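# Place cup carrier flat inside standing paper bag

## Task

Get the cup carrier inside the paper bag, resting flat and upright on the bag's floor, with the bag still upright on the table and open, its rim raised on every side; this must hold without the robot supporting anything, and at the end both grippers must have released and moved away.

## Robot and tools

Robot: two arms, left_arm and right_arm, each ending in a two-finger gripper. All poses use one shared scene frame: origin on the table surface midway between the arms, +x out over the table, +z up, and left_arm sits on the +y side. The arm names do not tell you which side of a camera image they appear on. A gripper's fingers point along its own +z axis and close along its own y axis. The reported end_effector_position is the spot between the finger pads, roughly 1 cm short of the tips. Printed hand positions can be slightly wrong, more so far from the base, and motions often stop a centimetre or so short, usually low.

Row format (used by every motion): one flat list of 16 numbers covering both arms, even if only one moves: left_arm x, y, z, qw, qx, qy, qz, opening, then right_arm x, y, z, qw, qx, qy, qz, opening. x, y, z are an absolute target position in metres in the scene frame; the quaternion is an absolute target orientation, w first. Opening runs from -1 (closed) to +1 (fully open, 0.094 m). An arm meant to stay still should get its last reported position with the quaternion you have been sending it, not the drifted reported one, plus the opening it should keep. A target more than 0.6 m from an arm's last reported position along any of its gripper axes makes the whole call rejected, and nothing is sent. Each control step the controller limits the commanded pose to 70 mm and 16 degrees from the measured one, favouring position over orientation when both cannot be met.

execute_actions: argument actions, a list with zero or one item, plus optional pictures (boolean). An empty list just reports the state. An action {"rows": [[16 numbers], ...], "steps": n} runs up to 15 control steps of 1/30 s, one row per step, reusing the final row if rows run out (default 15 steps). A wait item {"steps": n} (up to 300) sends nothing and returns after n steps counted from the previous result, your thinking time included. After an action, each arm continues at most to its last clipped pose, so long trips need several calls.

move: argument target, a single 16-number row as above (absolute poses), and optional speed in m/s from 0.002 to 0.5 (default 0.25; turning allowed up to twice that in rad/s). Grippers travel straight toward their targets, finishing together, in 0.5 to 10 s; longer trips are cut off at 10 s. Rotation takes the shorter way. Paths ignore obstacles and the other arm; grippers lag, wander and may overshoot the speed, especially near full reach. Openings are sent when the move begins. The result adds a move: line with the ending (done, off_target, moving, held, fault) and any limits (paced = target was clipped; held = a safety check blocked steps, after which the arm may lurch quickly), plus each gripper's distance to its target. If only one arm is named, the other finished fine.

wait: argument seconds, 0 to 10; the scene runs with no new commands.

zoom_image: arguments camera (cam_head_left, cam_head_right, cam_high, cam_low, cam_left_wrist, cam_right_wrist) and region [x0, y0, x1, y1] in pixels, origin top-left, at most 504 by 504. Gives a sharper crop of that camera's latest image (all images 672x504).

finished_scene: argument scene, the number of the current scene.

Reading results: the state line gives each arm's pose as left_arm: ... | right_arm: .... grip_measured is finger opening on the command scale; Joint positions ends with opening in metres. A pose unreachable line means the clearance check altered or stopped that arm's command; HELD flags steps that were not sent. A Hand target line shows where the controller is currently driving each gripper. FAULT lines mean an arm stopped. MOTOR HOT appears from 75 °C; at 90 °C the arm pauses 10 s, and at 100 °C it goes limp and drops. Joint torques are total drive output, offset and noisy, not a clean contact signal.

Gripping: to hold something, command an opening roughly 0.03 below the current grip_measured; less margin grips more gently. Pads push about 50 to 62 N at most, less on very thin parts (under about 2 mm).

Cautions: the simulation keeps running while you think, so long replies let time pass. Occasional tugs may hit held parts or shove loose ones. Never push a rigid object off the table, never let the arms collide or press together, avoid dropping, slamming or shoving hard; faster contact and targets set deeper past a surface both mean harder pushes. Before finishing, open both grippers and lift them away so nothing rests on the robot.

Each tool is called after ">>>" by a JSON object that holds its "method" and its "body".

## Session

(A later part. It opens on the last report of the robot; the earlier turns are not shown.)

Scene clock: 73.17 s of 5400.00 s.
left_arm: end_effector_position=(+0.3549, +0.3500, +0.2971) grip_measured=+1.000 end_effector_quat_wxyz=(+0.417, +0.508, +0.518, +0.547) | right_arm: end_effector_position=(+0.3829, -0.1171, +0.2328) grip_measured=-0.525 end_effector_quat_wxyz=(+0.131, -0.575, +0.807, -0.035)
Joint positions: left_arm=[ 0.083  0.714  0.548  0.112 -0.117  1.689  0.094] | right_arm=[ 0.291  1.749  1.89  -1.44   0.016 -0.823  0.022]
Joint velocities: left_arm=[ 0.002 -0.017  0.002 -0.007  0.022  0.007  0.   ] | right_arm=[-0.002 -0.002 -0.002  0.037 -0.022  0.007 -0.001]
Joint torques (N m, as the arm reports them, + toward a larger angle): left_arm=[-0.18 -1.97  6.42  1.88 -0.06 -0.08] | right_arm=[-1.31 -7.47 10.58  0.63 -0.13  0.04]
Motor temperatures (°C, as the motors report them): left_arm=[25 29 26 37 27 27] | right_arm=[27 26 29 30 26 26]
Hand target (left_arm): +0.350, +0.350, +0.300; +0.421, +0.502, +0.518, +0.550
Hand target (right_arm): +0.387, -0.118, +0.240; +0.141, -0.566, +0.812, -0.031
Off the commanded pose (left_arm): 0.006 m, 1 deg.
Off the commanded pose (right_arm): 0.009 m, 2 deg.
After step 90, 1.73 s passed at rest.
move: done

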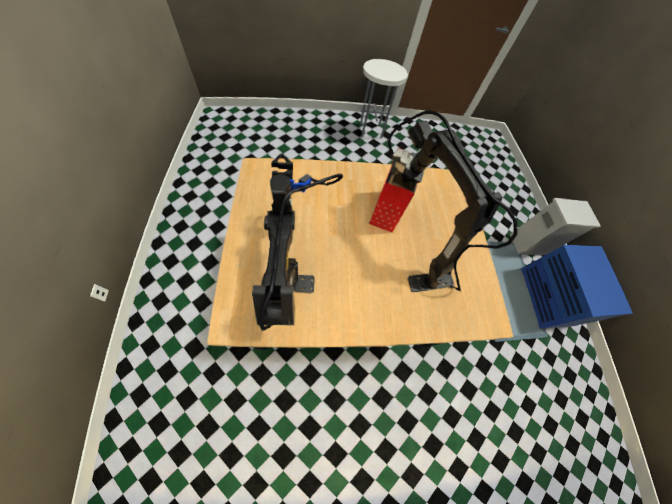

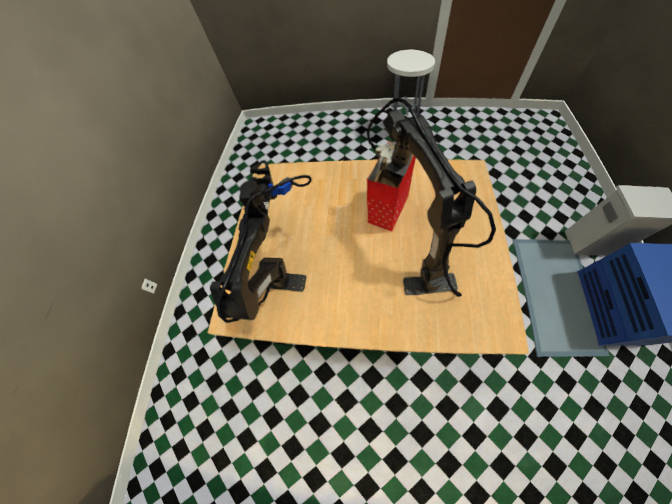

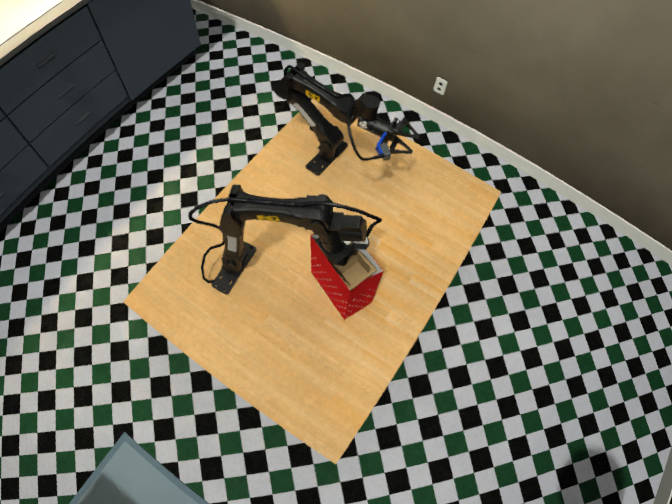

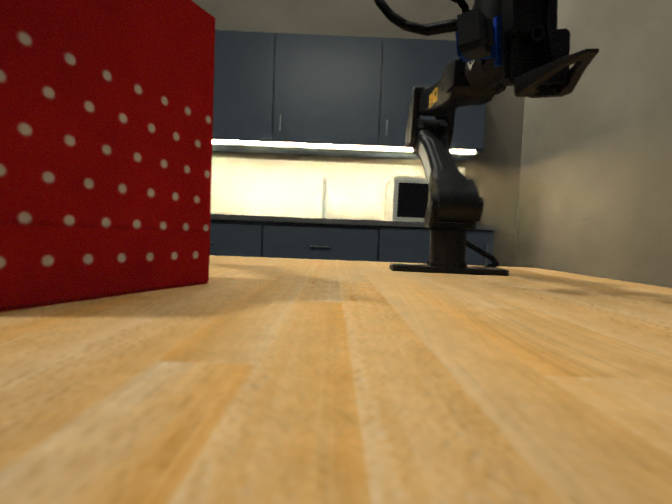

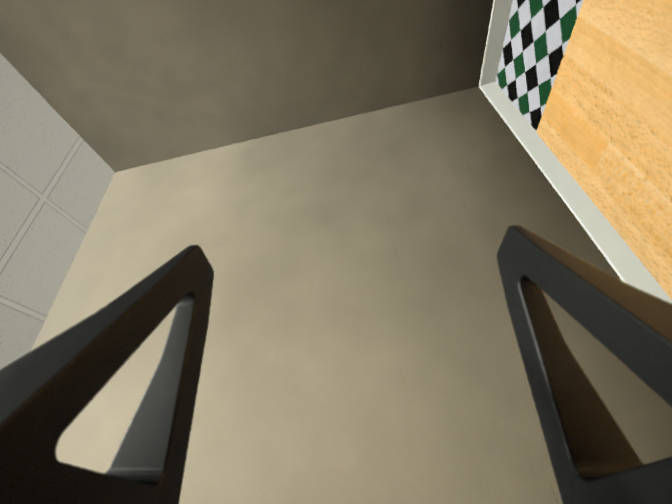

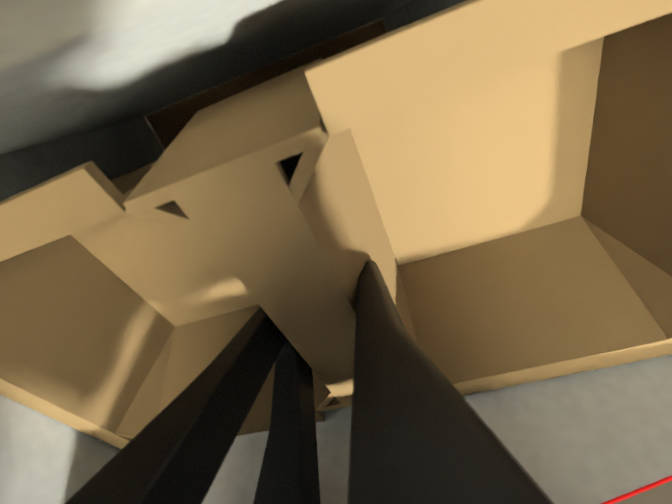

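>>> {"method": "move", "body": {"target": [0.35,0.35,0.3,0.421,0.502,0.518,0.55,1,0.386,-0.127,0.212,0.135,-0.567,0.81,0.0,-0.58], "speed": 0.05}}

>>> {"method": "zoom_image", "body": {"camera": "cam_high", "region": [270,180,420,330]}}

>>> {"method": "zoom_image", "body": {"camera": "cam_head_left", "region": [350,100,480,230]}}

>>> {"method": "zoom_image", "body": {"camera": "cam_head_right", "region": [330,100,460,230]}}

Scene clock: 78.63 s of 5400.00 s.
left_arm: end_effector_position=(+0.3549, +0.3500, +0.2971) grip_measured=+1.000 end_effector_quat_wxyz=(+0.417, +0.508, +0.518, +0.547) | right_arm: end_effector_position=(+0.3842, -0.1262, +0.2052) grip_measured=-0.525 end_effector_quat_wxyz=(+0.116, -0.571, +0.813, -0.001)
Joint positions: left_arm=[ 0.083  0.714  0.548  0.112 -0.117  1.689  0.094] | right_arm=[ 0.232  1.749  1.785 -1.38  -0.056 -0.86   0.022]
Joint velocities: left_arm=[-0.002  0.007  0.007 -0.007 -0.051 -0.037  0.   ] | right_arm=[-0.007  0.017 -0.012 -0.037 -0.007  0.007  0.   ]
Joint torques (N m, as the arm reports them, + toward a larger angle): left_arm=[-0.3  -2.03  6.48  1.9  -0.04 -0.08] | right_arm=[ -0.96 -10.61   5.93   0.87  -0.19  -0.04]
Motor temperatures (°C, as the motors report them): left_arm=[25 29 27 37 27 27] | right_arm=[27 27 29 29 26 26]
Hand target (left_arm): +0.350, +0.350, +0.300; +0.421, +0.502, +0.518, +0.550
Hand target (right_arm): +0.386, -0.127, +0.212; +0.135, -0.568, +0.812, +0.000
Off the commanded pose (left_arm): 0.006 m, 1 deg.
Off the commanded pose (right_arm): 0.007 m, 2 deg.
After step 90, 1.33 s passed at rest.
move: done

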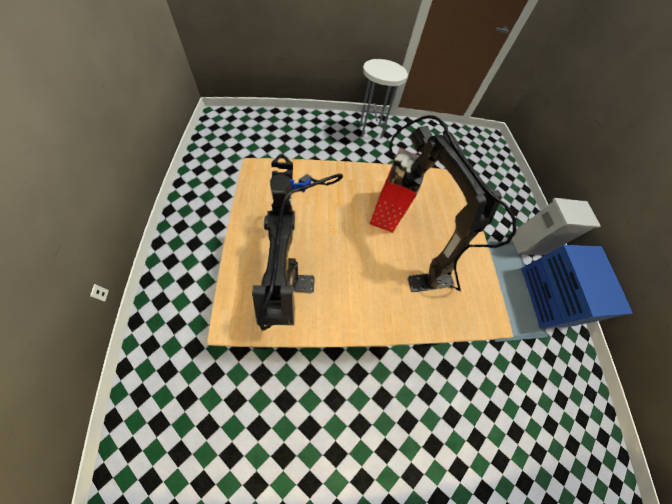

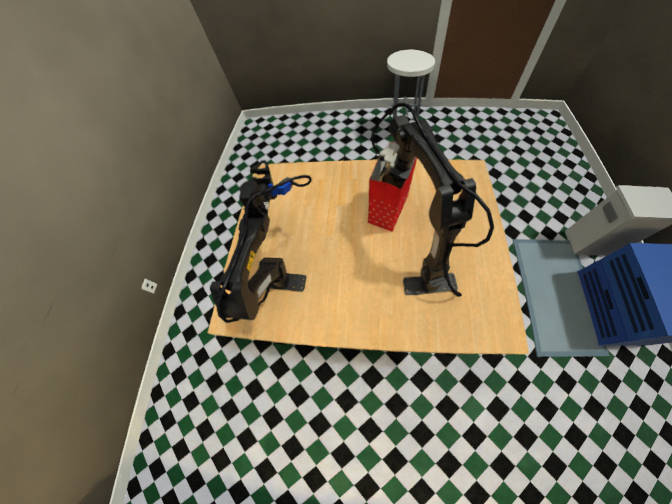

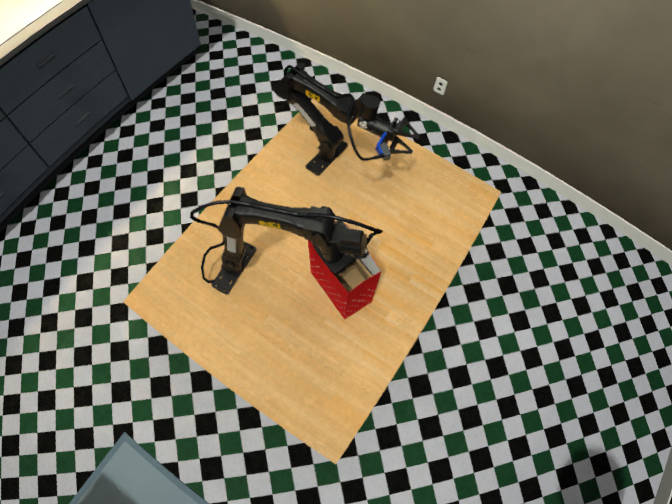

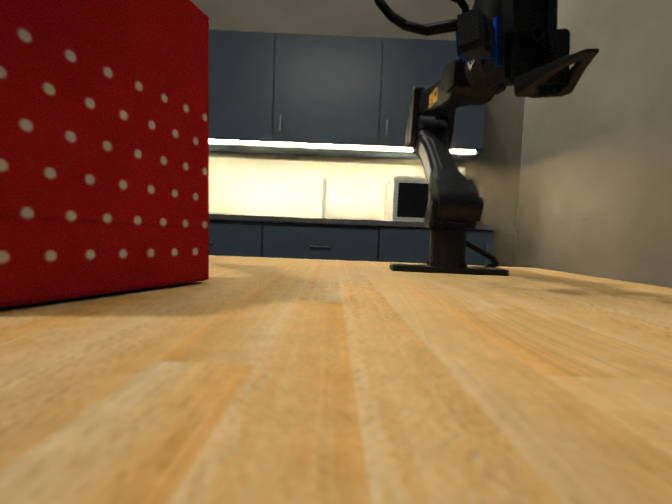

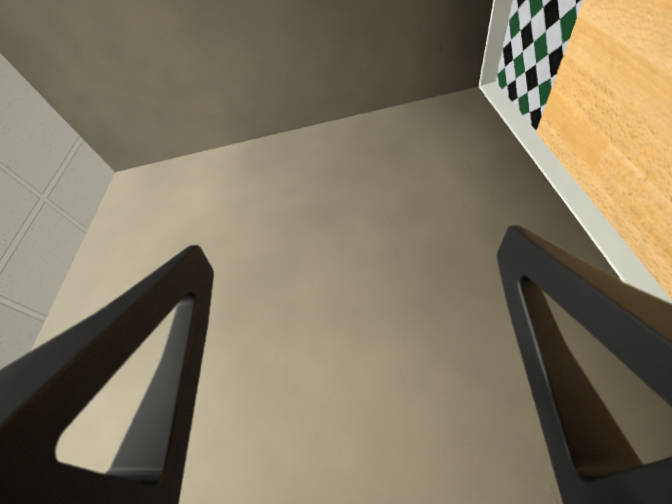

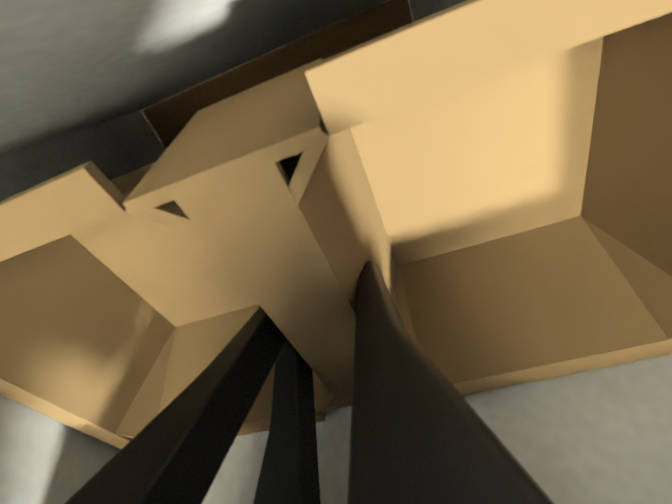

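Region (270, 180, 420, 330) of cam_high's 672x504 image, scaled by 3.360, with more detail than that image has.

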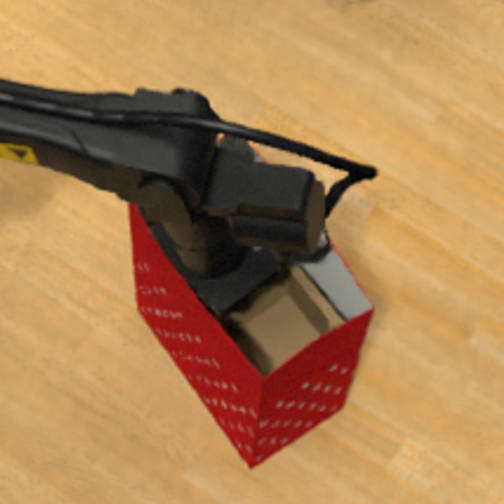

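Region (350, 100, 480, 230) of cam_head_left's 672x504 image, scaled by 3.877, with more detail than that image has.

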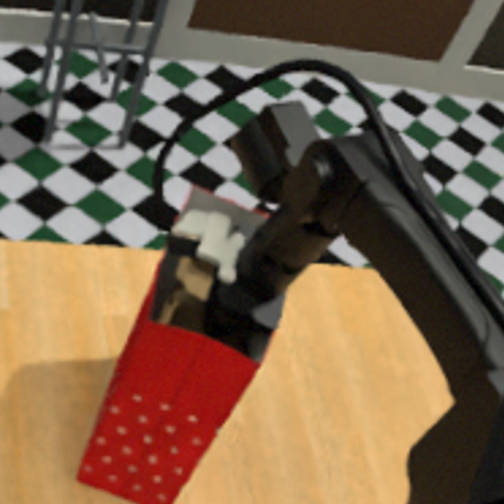

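Region (330, 100, 460, 230) of cam_head_right's 672x504 image, scaled by 3.877, with more detail than that image has.

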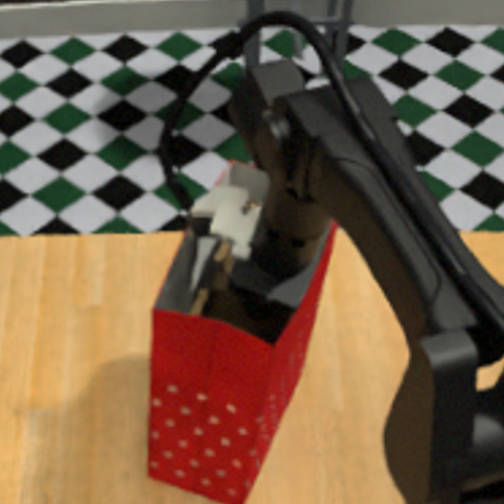

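>>> {"method": "move", "body": {"target": [0.35,0.35,0.3,0.421,0.502,0.518,0.55,1,0.388,-0.124,0.18,0.11,-0.57,0.813,0.02,-0.58], "speed": 0.05}}

>>> {"method": "zoom_image", "body": {"camera": "cam_head_left", "region": [350,100,480,230]}}

>>> {"method": "zoom_image", "body": {"camera": "cam_head_right", "region": [330,100,460,230]}}

Scene clock: 84.03 s of 5400.00 s.
left_arm: end_effector_position=(+0.3549, +0.3500, +0.2971) grip_measured=+1.000 end_effector_quat_wxyz=(+0.417, +0.508, +0.518, +0.547) | right_arm: end_effector_position=(+0.3829, -0.1241, +0.1870) grip_measured=-0.525 end_effector_quat_wxyz=(+0.110, -0.572, +0.812, +0.013)
Joint positions: left_arm=[ 0.083  0.714  0.548  0.112 -0.117  1.689  0.094] | right_arm=[ 0.226  1.749  1.714 -1.328 -0.082 -0.867  0.022]
Joint velocities: left_arm=[-0.002  0.002  0.007 -0.081 -0.066 -0.022  0.   ] | right_arm=[-0.022  0.007  0.002 -0.007 -0.037  0.037  0.   ]
Joint torques (N m, as the arm reports them, + toward a larger angle): left_arm=[-0.3  -2.15  6.47  1.86 -0.06 -0.09] | right_arm=[-1.03 -7.16  6.1   0.79 -0.21 -0.07]
Motor temperatures (°C, as the motors report them): left_arm=[25 29 27 38 27 27] | right_arm=[27 27 29 29 26 26]
Hand target (left_arm): +0.350, +0.350, +0.300; +0.421, +0.502, +0.518, +0.550
Hand target (right_arm): +0.387, -0.124, +0.180; +0.110, -0.570, +0.814, +0.020
Off the commanded pose (left_arm): 0.006 m, 1 deg.
Off the commanded pose (right_arm): 0.009 m, 1 deg.
After step 90, 1.50 s passed at rest.
move: done

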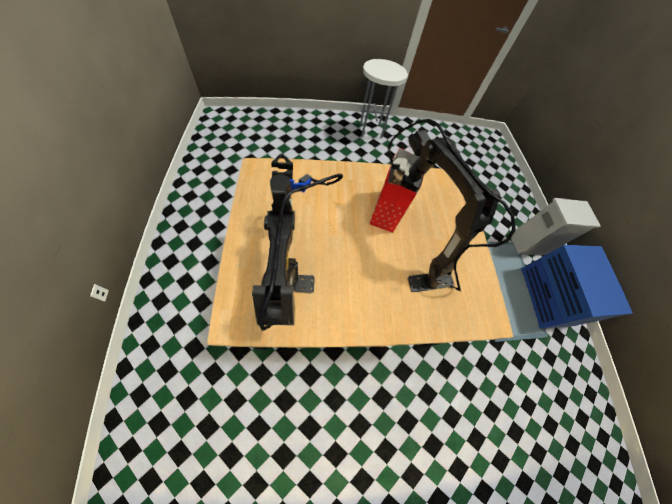

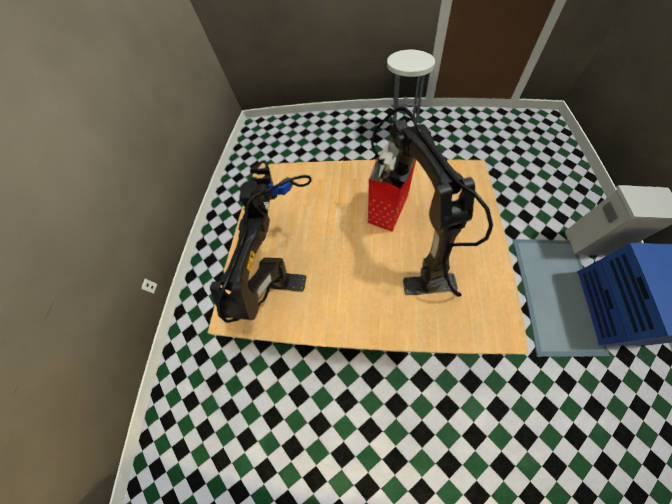

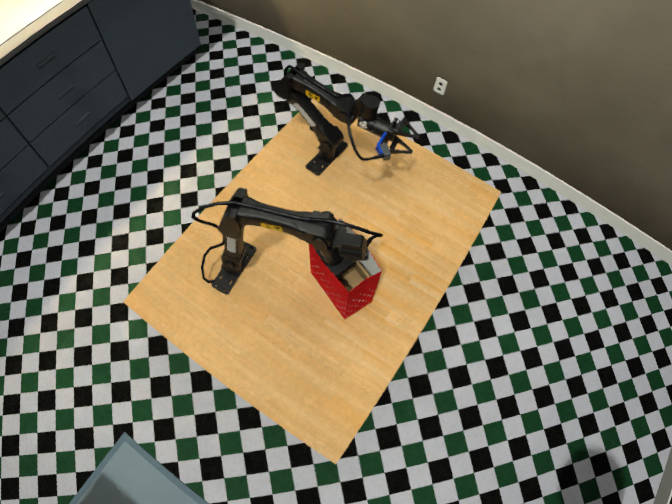

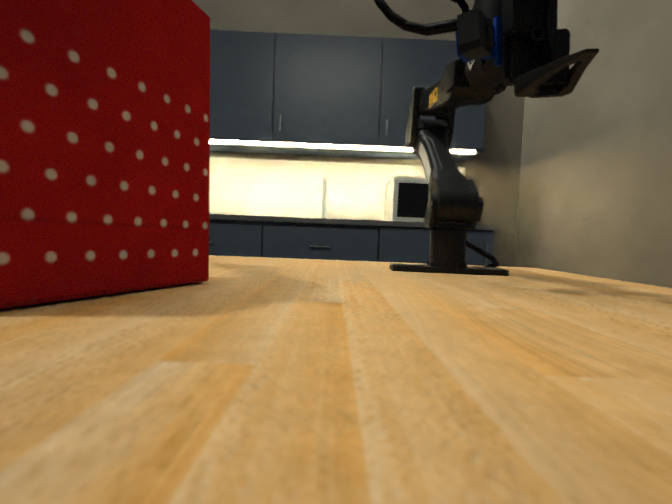

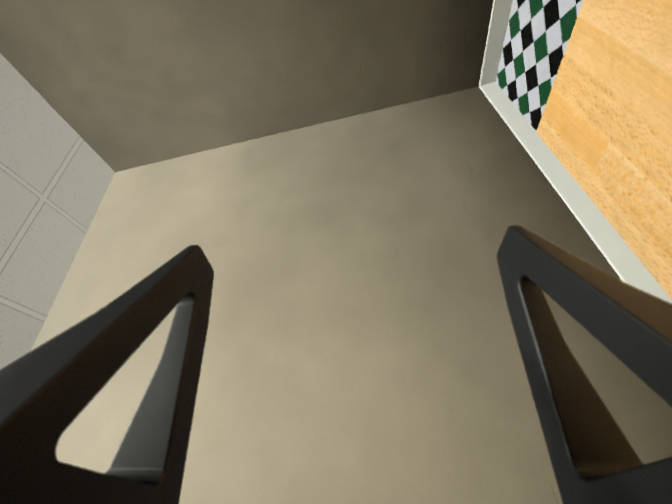

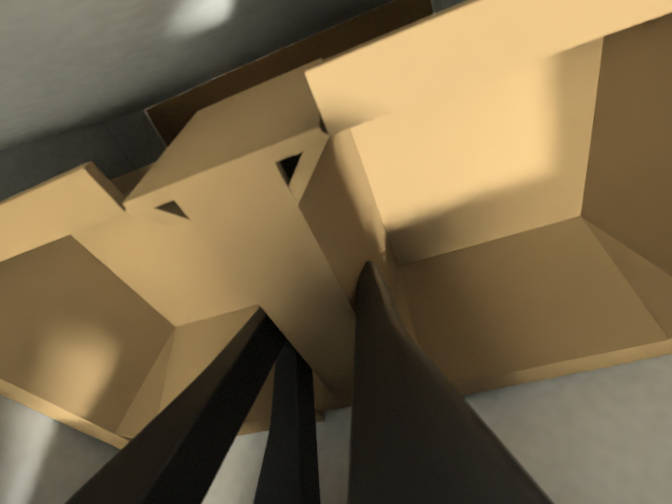

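Region (350, 100, 480, 230) of cam_head_left's 672x504 image, scaled by 3.877, with more detail than that image has.

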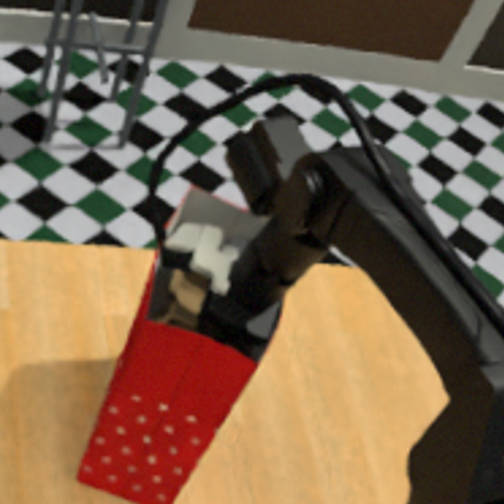

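Region (330, 100, 460, 230) of cam_head_right's 672x504 image, scaled by 3.877, with more detail than that image has.

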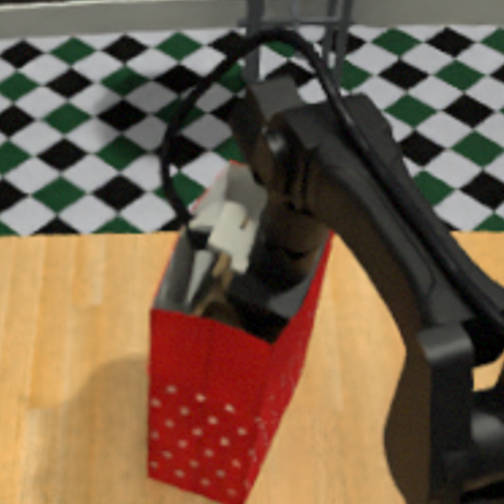

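The camera appears to be inside the rim. Continuing down toward vertical.

>>> {"method": "move", "body": {"target": [0.35,0.35,0.3,0.421,0.502,0.518,0.55,1,0.388,-0.124,0.13,0.04,-0.573,0.818,0.02,-0.58], "speed": 0.05}}

>>> {"method": "zoom_image", "body": {"camera": "cam_head_left", "region": [350,100,480,230]}}

>>> {"method": "zoom_image", "body": {"camera": "cam_high", "region": [270,180,420,330]}}

Scene clock: 89.23 s of 5400.00 s.
left_arm: end_effector_position=(+0.3549, +0.3500, +0.2971) grip_measured=+1.000 end_effector_quat_wxyz=(+0.417, +0.508, +0.518, +0.547) | right_arm: end_effector_position=(+0.3857, -0.1264, +0.1358) grip_measured=-0.525 end_effector_quat_wxyz=(+0.042, -0.572, +0.819, +0.022)
Joint positions: left_arm=[ 0.083  0.714  0.548  0.112 -0.117  1.689  0.094] | right_arm=[ 0.226  1.869  1.677 -1.31  -0.065 -0.866  0.022]
Joint velocities: left_arm=[ 0.002 -0.007  0.007  0.007 -0.066 -0.081  0.   ] | right_arm=[ 0.007 -0.042 -0.017 -0.081  0.066 -0.037 -0.   ]
Joint torques (N m, as the arm reports them, + toward a larger angle): left_arm=[-0.28 -1.92  6.5   1.88 -0.05 -0.1 ] | right_arm=[ 0.73 -8.83  5.94  0.51  0.05  0.07]
Motor temperatures (°C, as the motors report them): left_arm=[25 29 27 38 27 27] | right_arm=[27 27 29 29 26 26]
Hand target (left_arm): +0.350, +0.350, +0.300; +0.421, +0.502, +0.518, +0.550
Hand target (right_arm): +0.387, -0.124, +0.130; +0.040, -0.572, +0.819, +0.019
Off the commanded pose (left_arm): 0.006 m, 1 deg.
Off the commanded pose (right_arm): 0.007 m, 0 deg.
After step 90, 0.47 s passed at rest.
move: done

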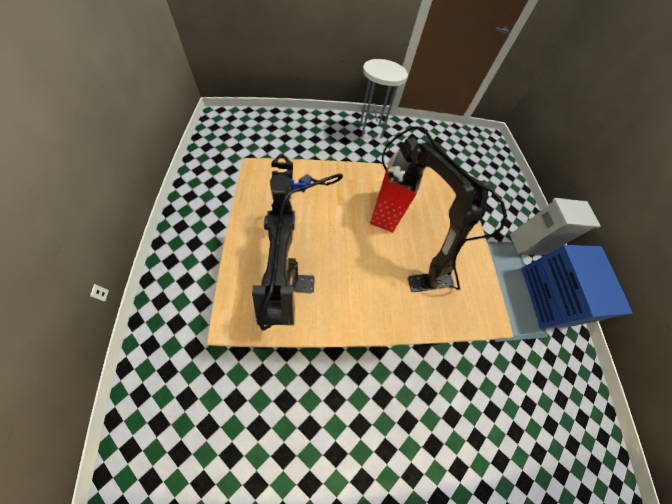

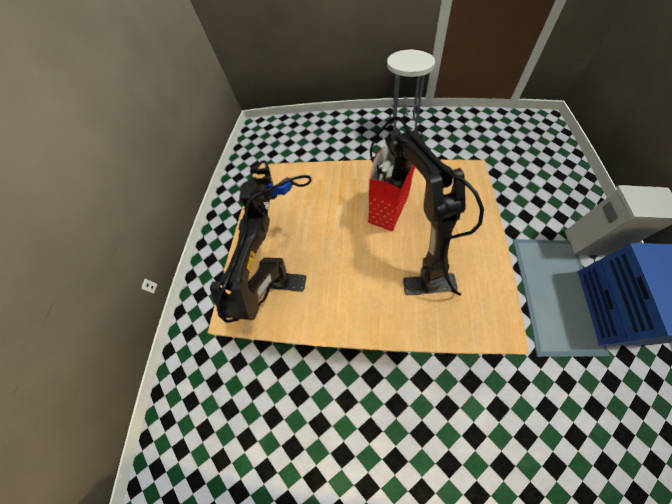

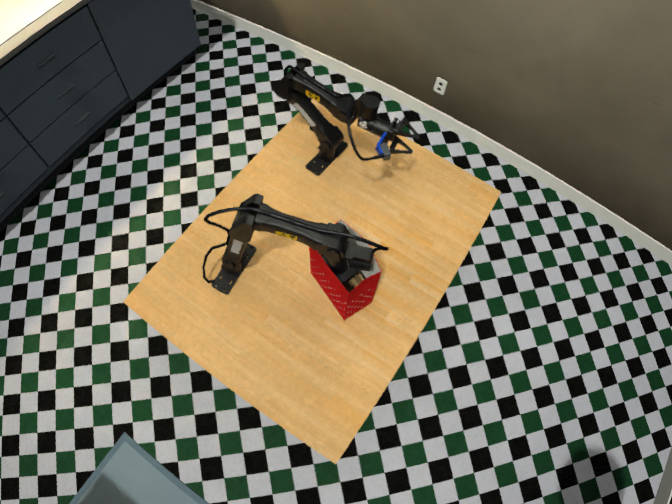

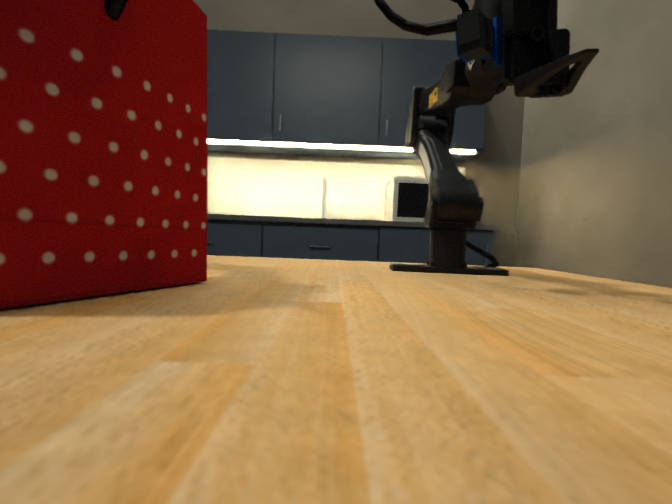

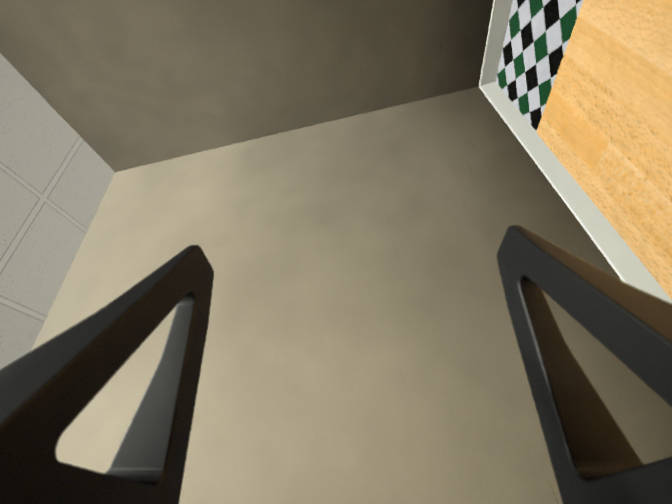

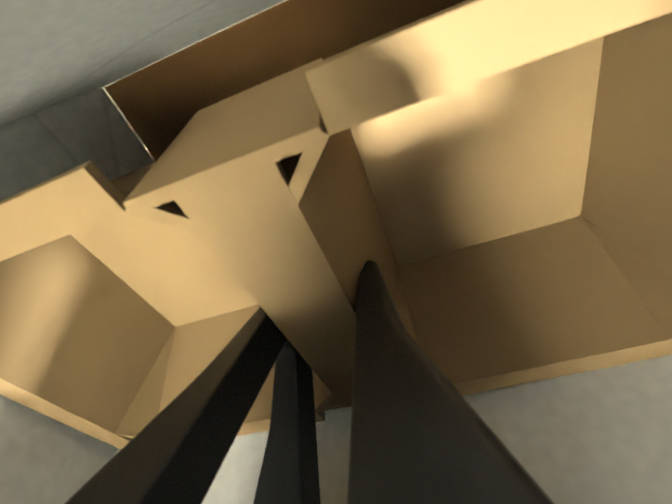

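Region (350, 100, 480, 230) of cam_head_left's 672x504 image, scaled by 3.877, with more detail than that image has.

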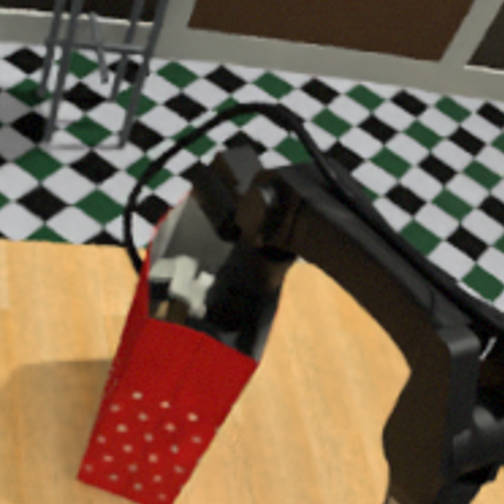

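Region (270, 180, 420, 330) of cam_high's 672x504 image, scaled by 3.360, with more detail than that image has.

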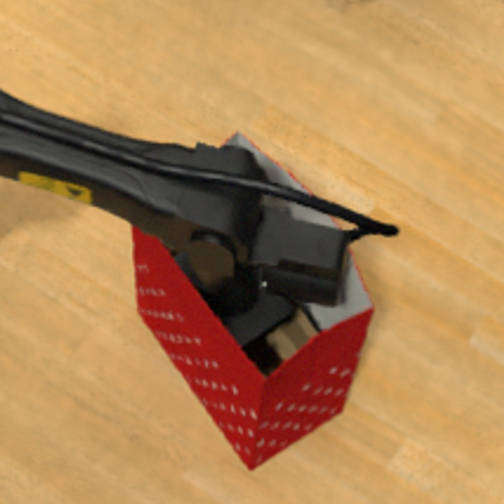

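>>> {"method": "move", "body": {"target": [0.35,0.35,0.3,0.421,0.502,0.518,0.55,1,0.31,-0.10,0.10,0,-0.36,0.933,0,-0.58], "speed": 0.07}}

>>> {"method": "zoom_image", "body": {"camera": "cam_head_left", "region": [330,110,480,260]}}

>>> {"method": "zoom_image", "body": {"camera": "cam_high", "region": [250,170,410,330]}}

Scene clock: 96.20 s of 5400.00 s.
left_arm: end_effector_position=(+0.3549, +0.3500, +0.2971) grip_measured=+1.000 end_effector_quat_wxyz=(+0.417, +0.508, +0.518, +0.547) | right_arm: end_effector_position=(+0.3086, -0.1032, +0.0947) grip_measured=-0.525 end_effector_quat_wxyz=(-0.019, -0.359, +0.933, +0.001)
Joint positions: left_arm=[ 0.083  0.714  0.548  0.112 -0.117  1.689  0.094] | right_arm=[ 0.416  1.753  1.372 -1.227 -0.009 -0.192  0.022]
Joint velocities: left_arm=[ 0.002  0.027 -0.012 -0.051 -0.007  0.066  0.   ] | right_arm=[-0.002 -0.007 -0.032  0.007 -0.051  0.051  0.   ]
Joint torques (N m, as the arm reports them, + toward a larger angle): left_arm=[-0.33 -2.    6.36  1.88 -0.04 -0.09] | right_arm=[  1.06 -10.91   5.59   0.25   0.14   0.09]
Motor temperatures (°C, as the motors report them): left_arm=[25 29 27 38 27 27] | right_arm=[27 27 29 29 26 26]
Hand target (left_arm): +0.350, +0.350, +0.300; +0.421, +0.502, +0.518, +0.550
Hand target (right_arm): +0.309, -0.101, +0.100; -0.002, -0.359, +0.933, -0.002
Off the commanded pose (left_arm): 0.006 m, 1 deg.
Off the commanded pose (right_arm): 0.006 m, 2 deg.
After step 90, 0.07 s passed at rest.
move: done

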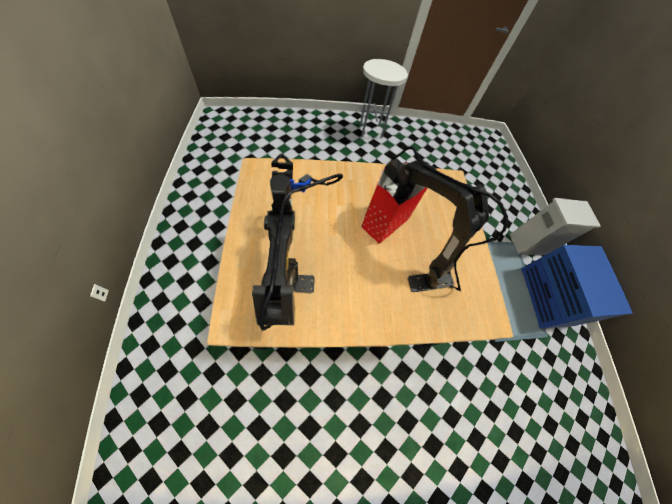

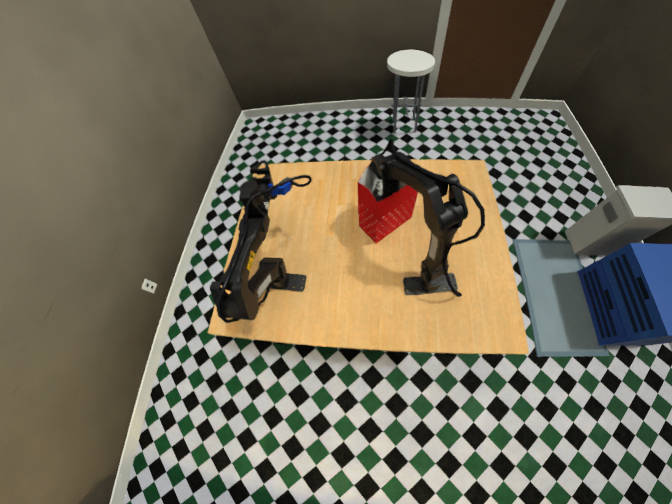

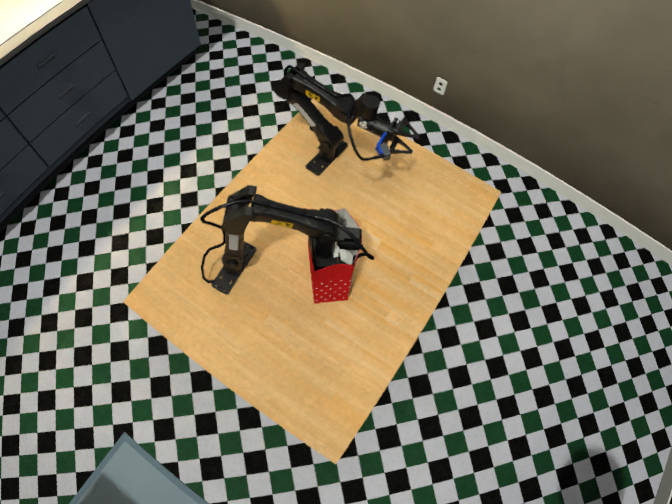

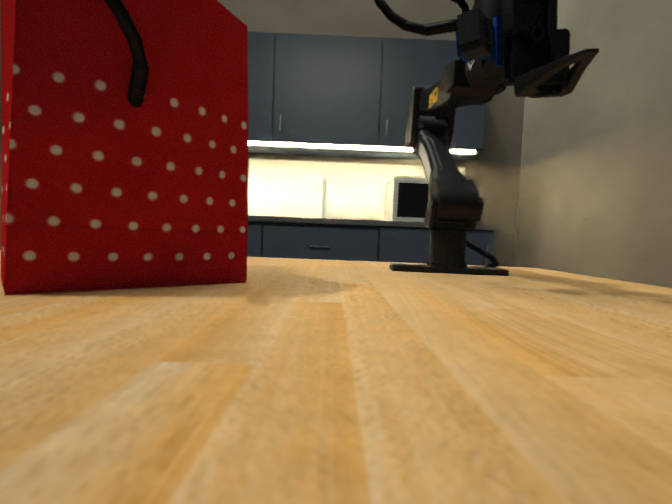

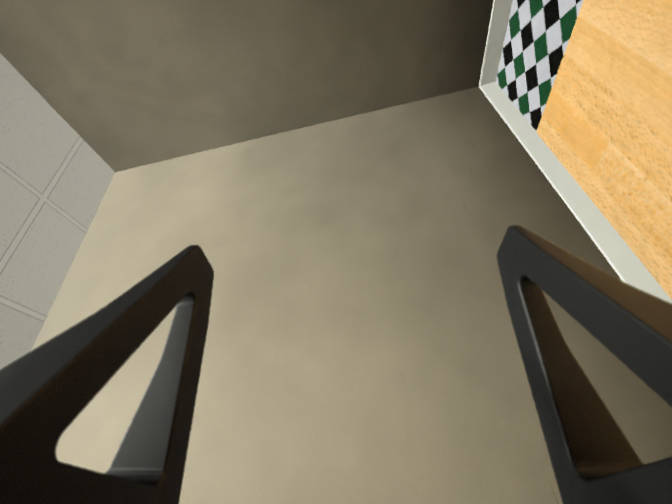

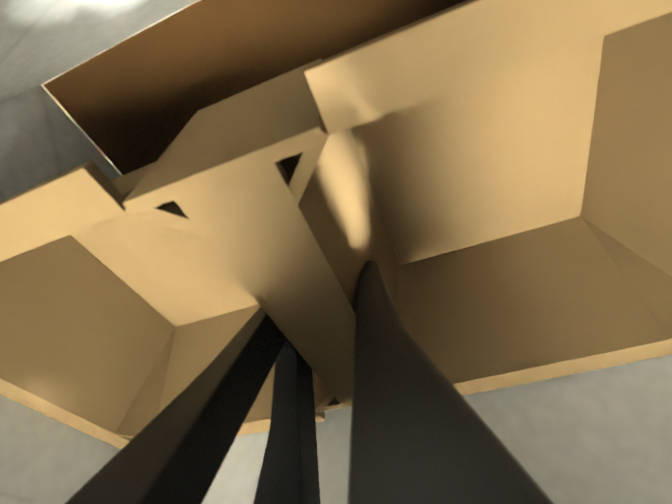

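Region (330, 110, 480, 260) of cam_head_left's 672x504 image, scaled by 3.360, with more detail than that image has.

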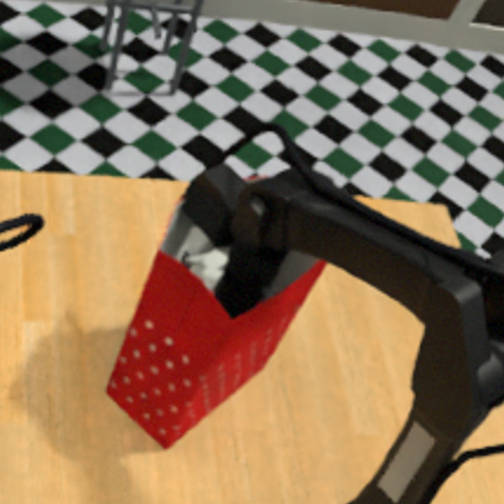

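Region (250, 170, 410, 330) of cam_high's 672x504 image, scaled by 3.150, with more detail than that image has.

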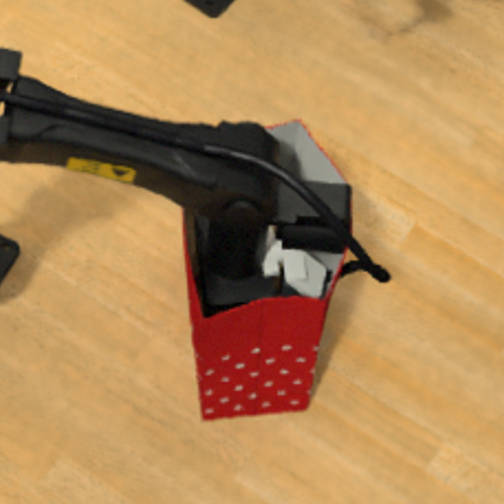

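>>> {"method": "move", "body": {"target": [0.35,0.35,0.3,0.421,0.502,0.518,0.55,1,0.318,-0.098,0.033,0.01,-0.385,0.923,0,-0.58], "speed": 0.05}}

>>> {"method": "zoom_image", "body": {"camera": "cam_high", "region": [250,170,410,330]}}

Scene clock: 101.37 s of 5400.00 s.
left_arm: end_effector_position=(+0.3549, +0.3500, +0.2971) grip_measured=+1.000 end_effector_quat_wxyz=(+0.417, +0.508, +0.518, +0.547) | right_arm: end_effector_position=(+0.3160, -0.0992, +0.0385) grip_measured=-0.525 end_effector_quat_wxyz=(+0.008, -0.380, +0.925, +0.005)
Joint positions: left_arm=[ 0.083  0.714  0.548  0.112 -0.117  1.689  0.094] | right_arm=[ 0.416  1.786  1.183 -0.949 -0.007 -0.238  0.022]
Joint velocities: left_arm=[-0.002  0.002 -0.002  0.022 -0.051  0.007  0.   ] | right_arm=[-0.012 -0.012 -0.012 -0.007  0.007 -0.037 -0.   ]
Joint torques (N m, as the arm reports them, + toward a larger angle): left_arm=[-0.22 -2.01  6.45  1.89 -0.06 -0.09] | right_arm=[ 0.51 -7.48  5.54  0.42  0.13 -0.08]
Motor temperatures (°C, as the motors report them): left_arm=[25 29 27 38 27 27] | right_arm=[27 27 29 28 26 26]
Hand target (left_arm): +0.350, +0.350, +0.300; +0.421, +0.502, +0.518, +0.550
Hand target (right_arm): +0.317, -0.099, +0.033; +0.010, -0.385, +0.923, +0.000
Off the commanded pose (left_arm): 0.006 m, 1 deg.
Off the commanded pose (right_arm): 0.006 m, 1 deg.
After step 90, 0.40 s passed at rest.
move: done

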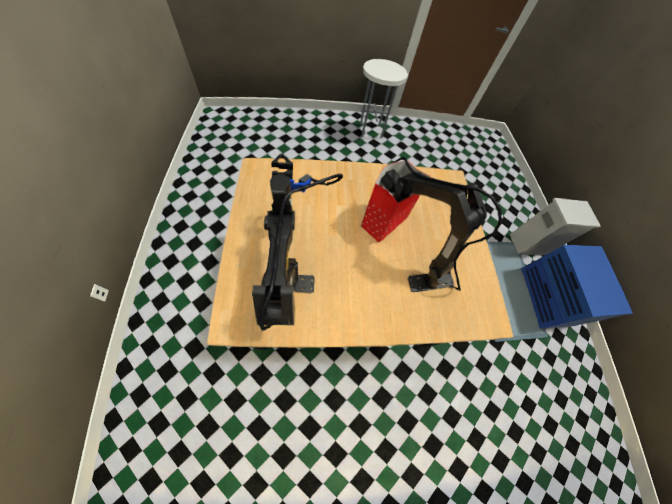

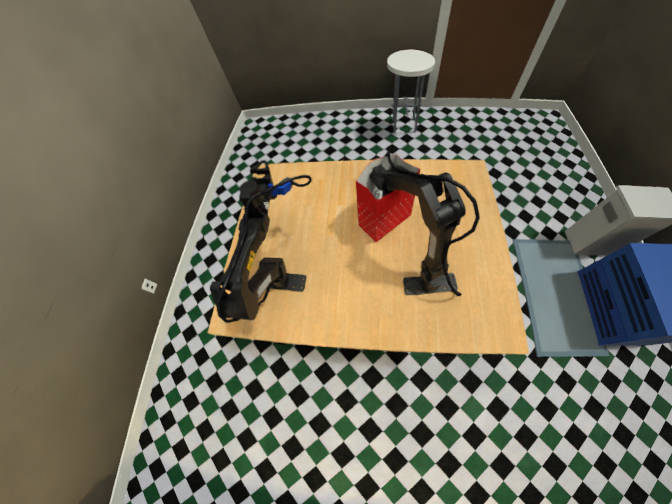

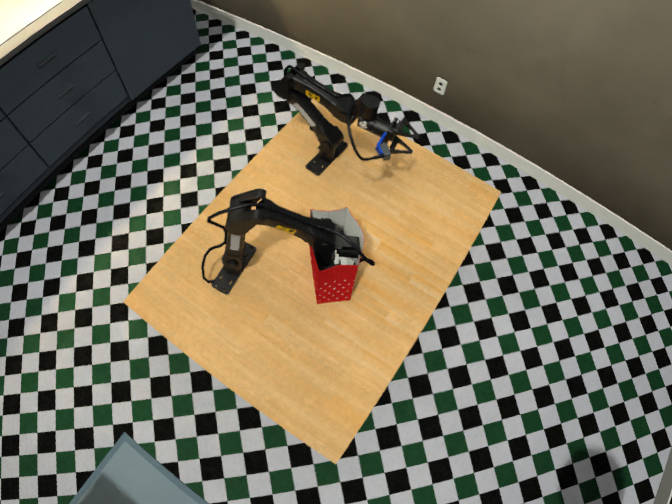

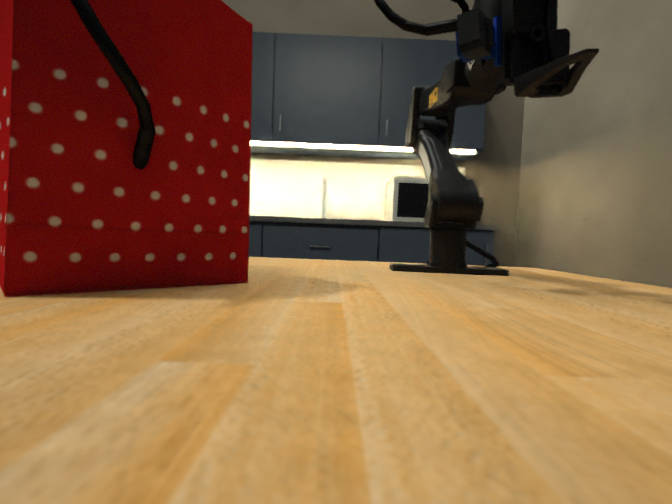

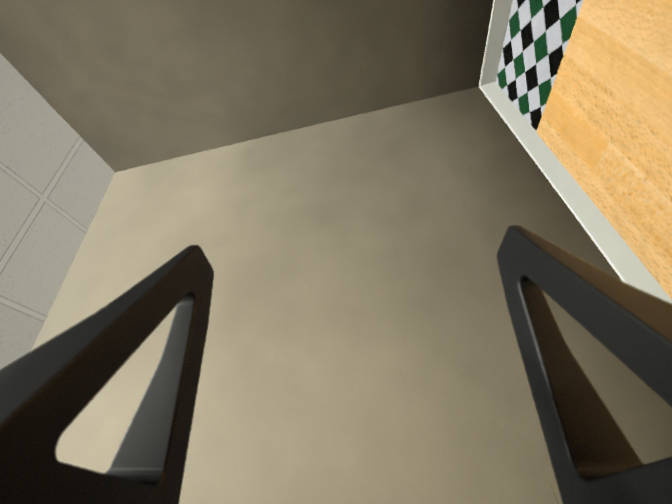

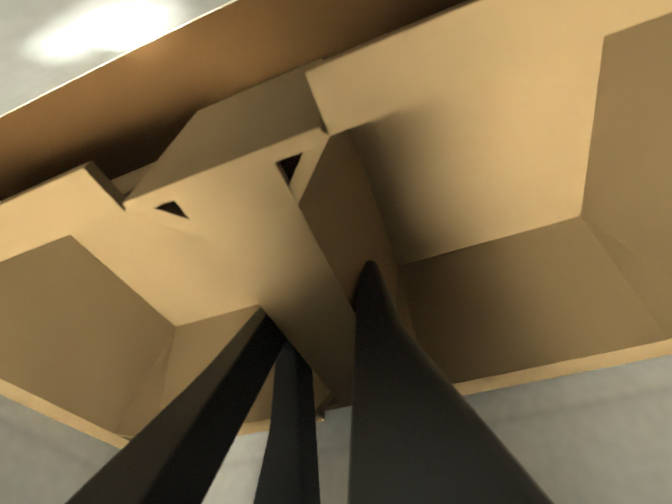

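Region (250, 170, 410, 330) of cam_high's 672x504 image, scaled by 3.150, with more detail than that image has.

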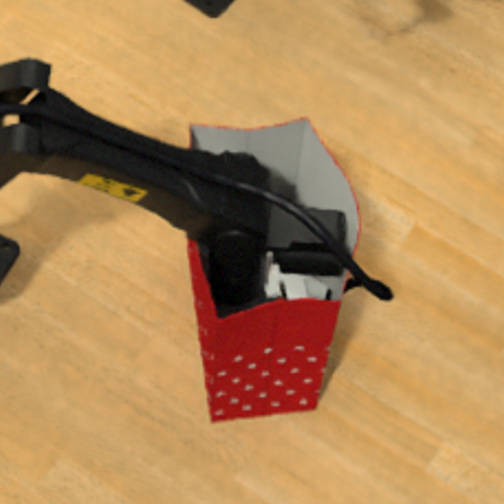

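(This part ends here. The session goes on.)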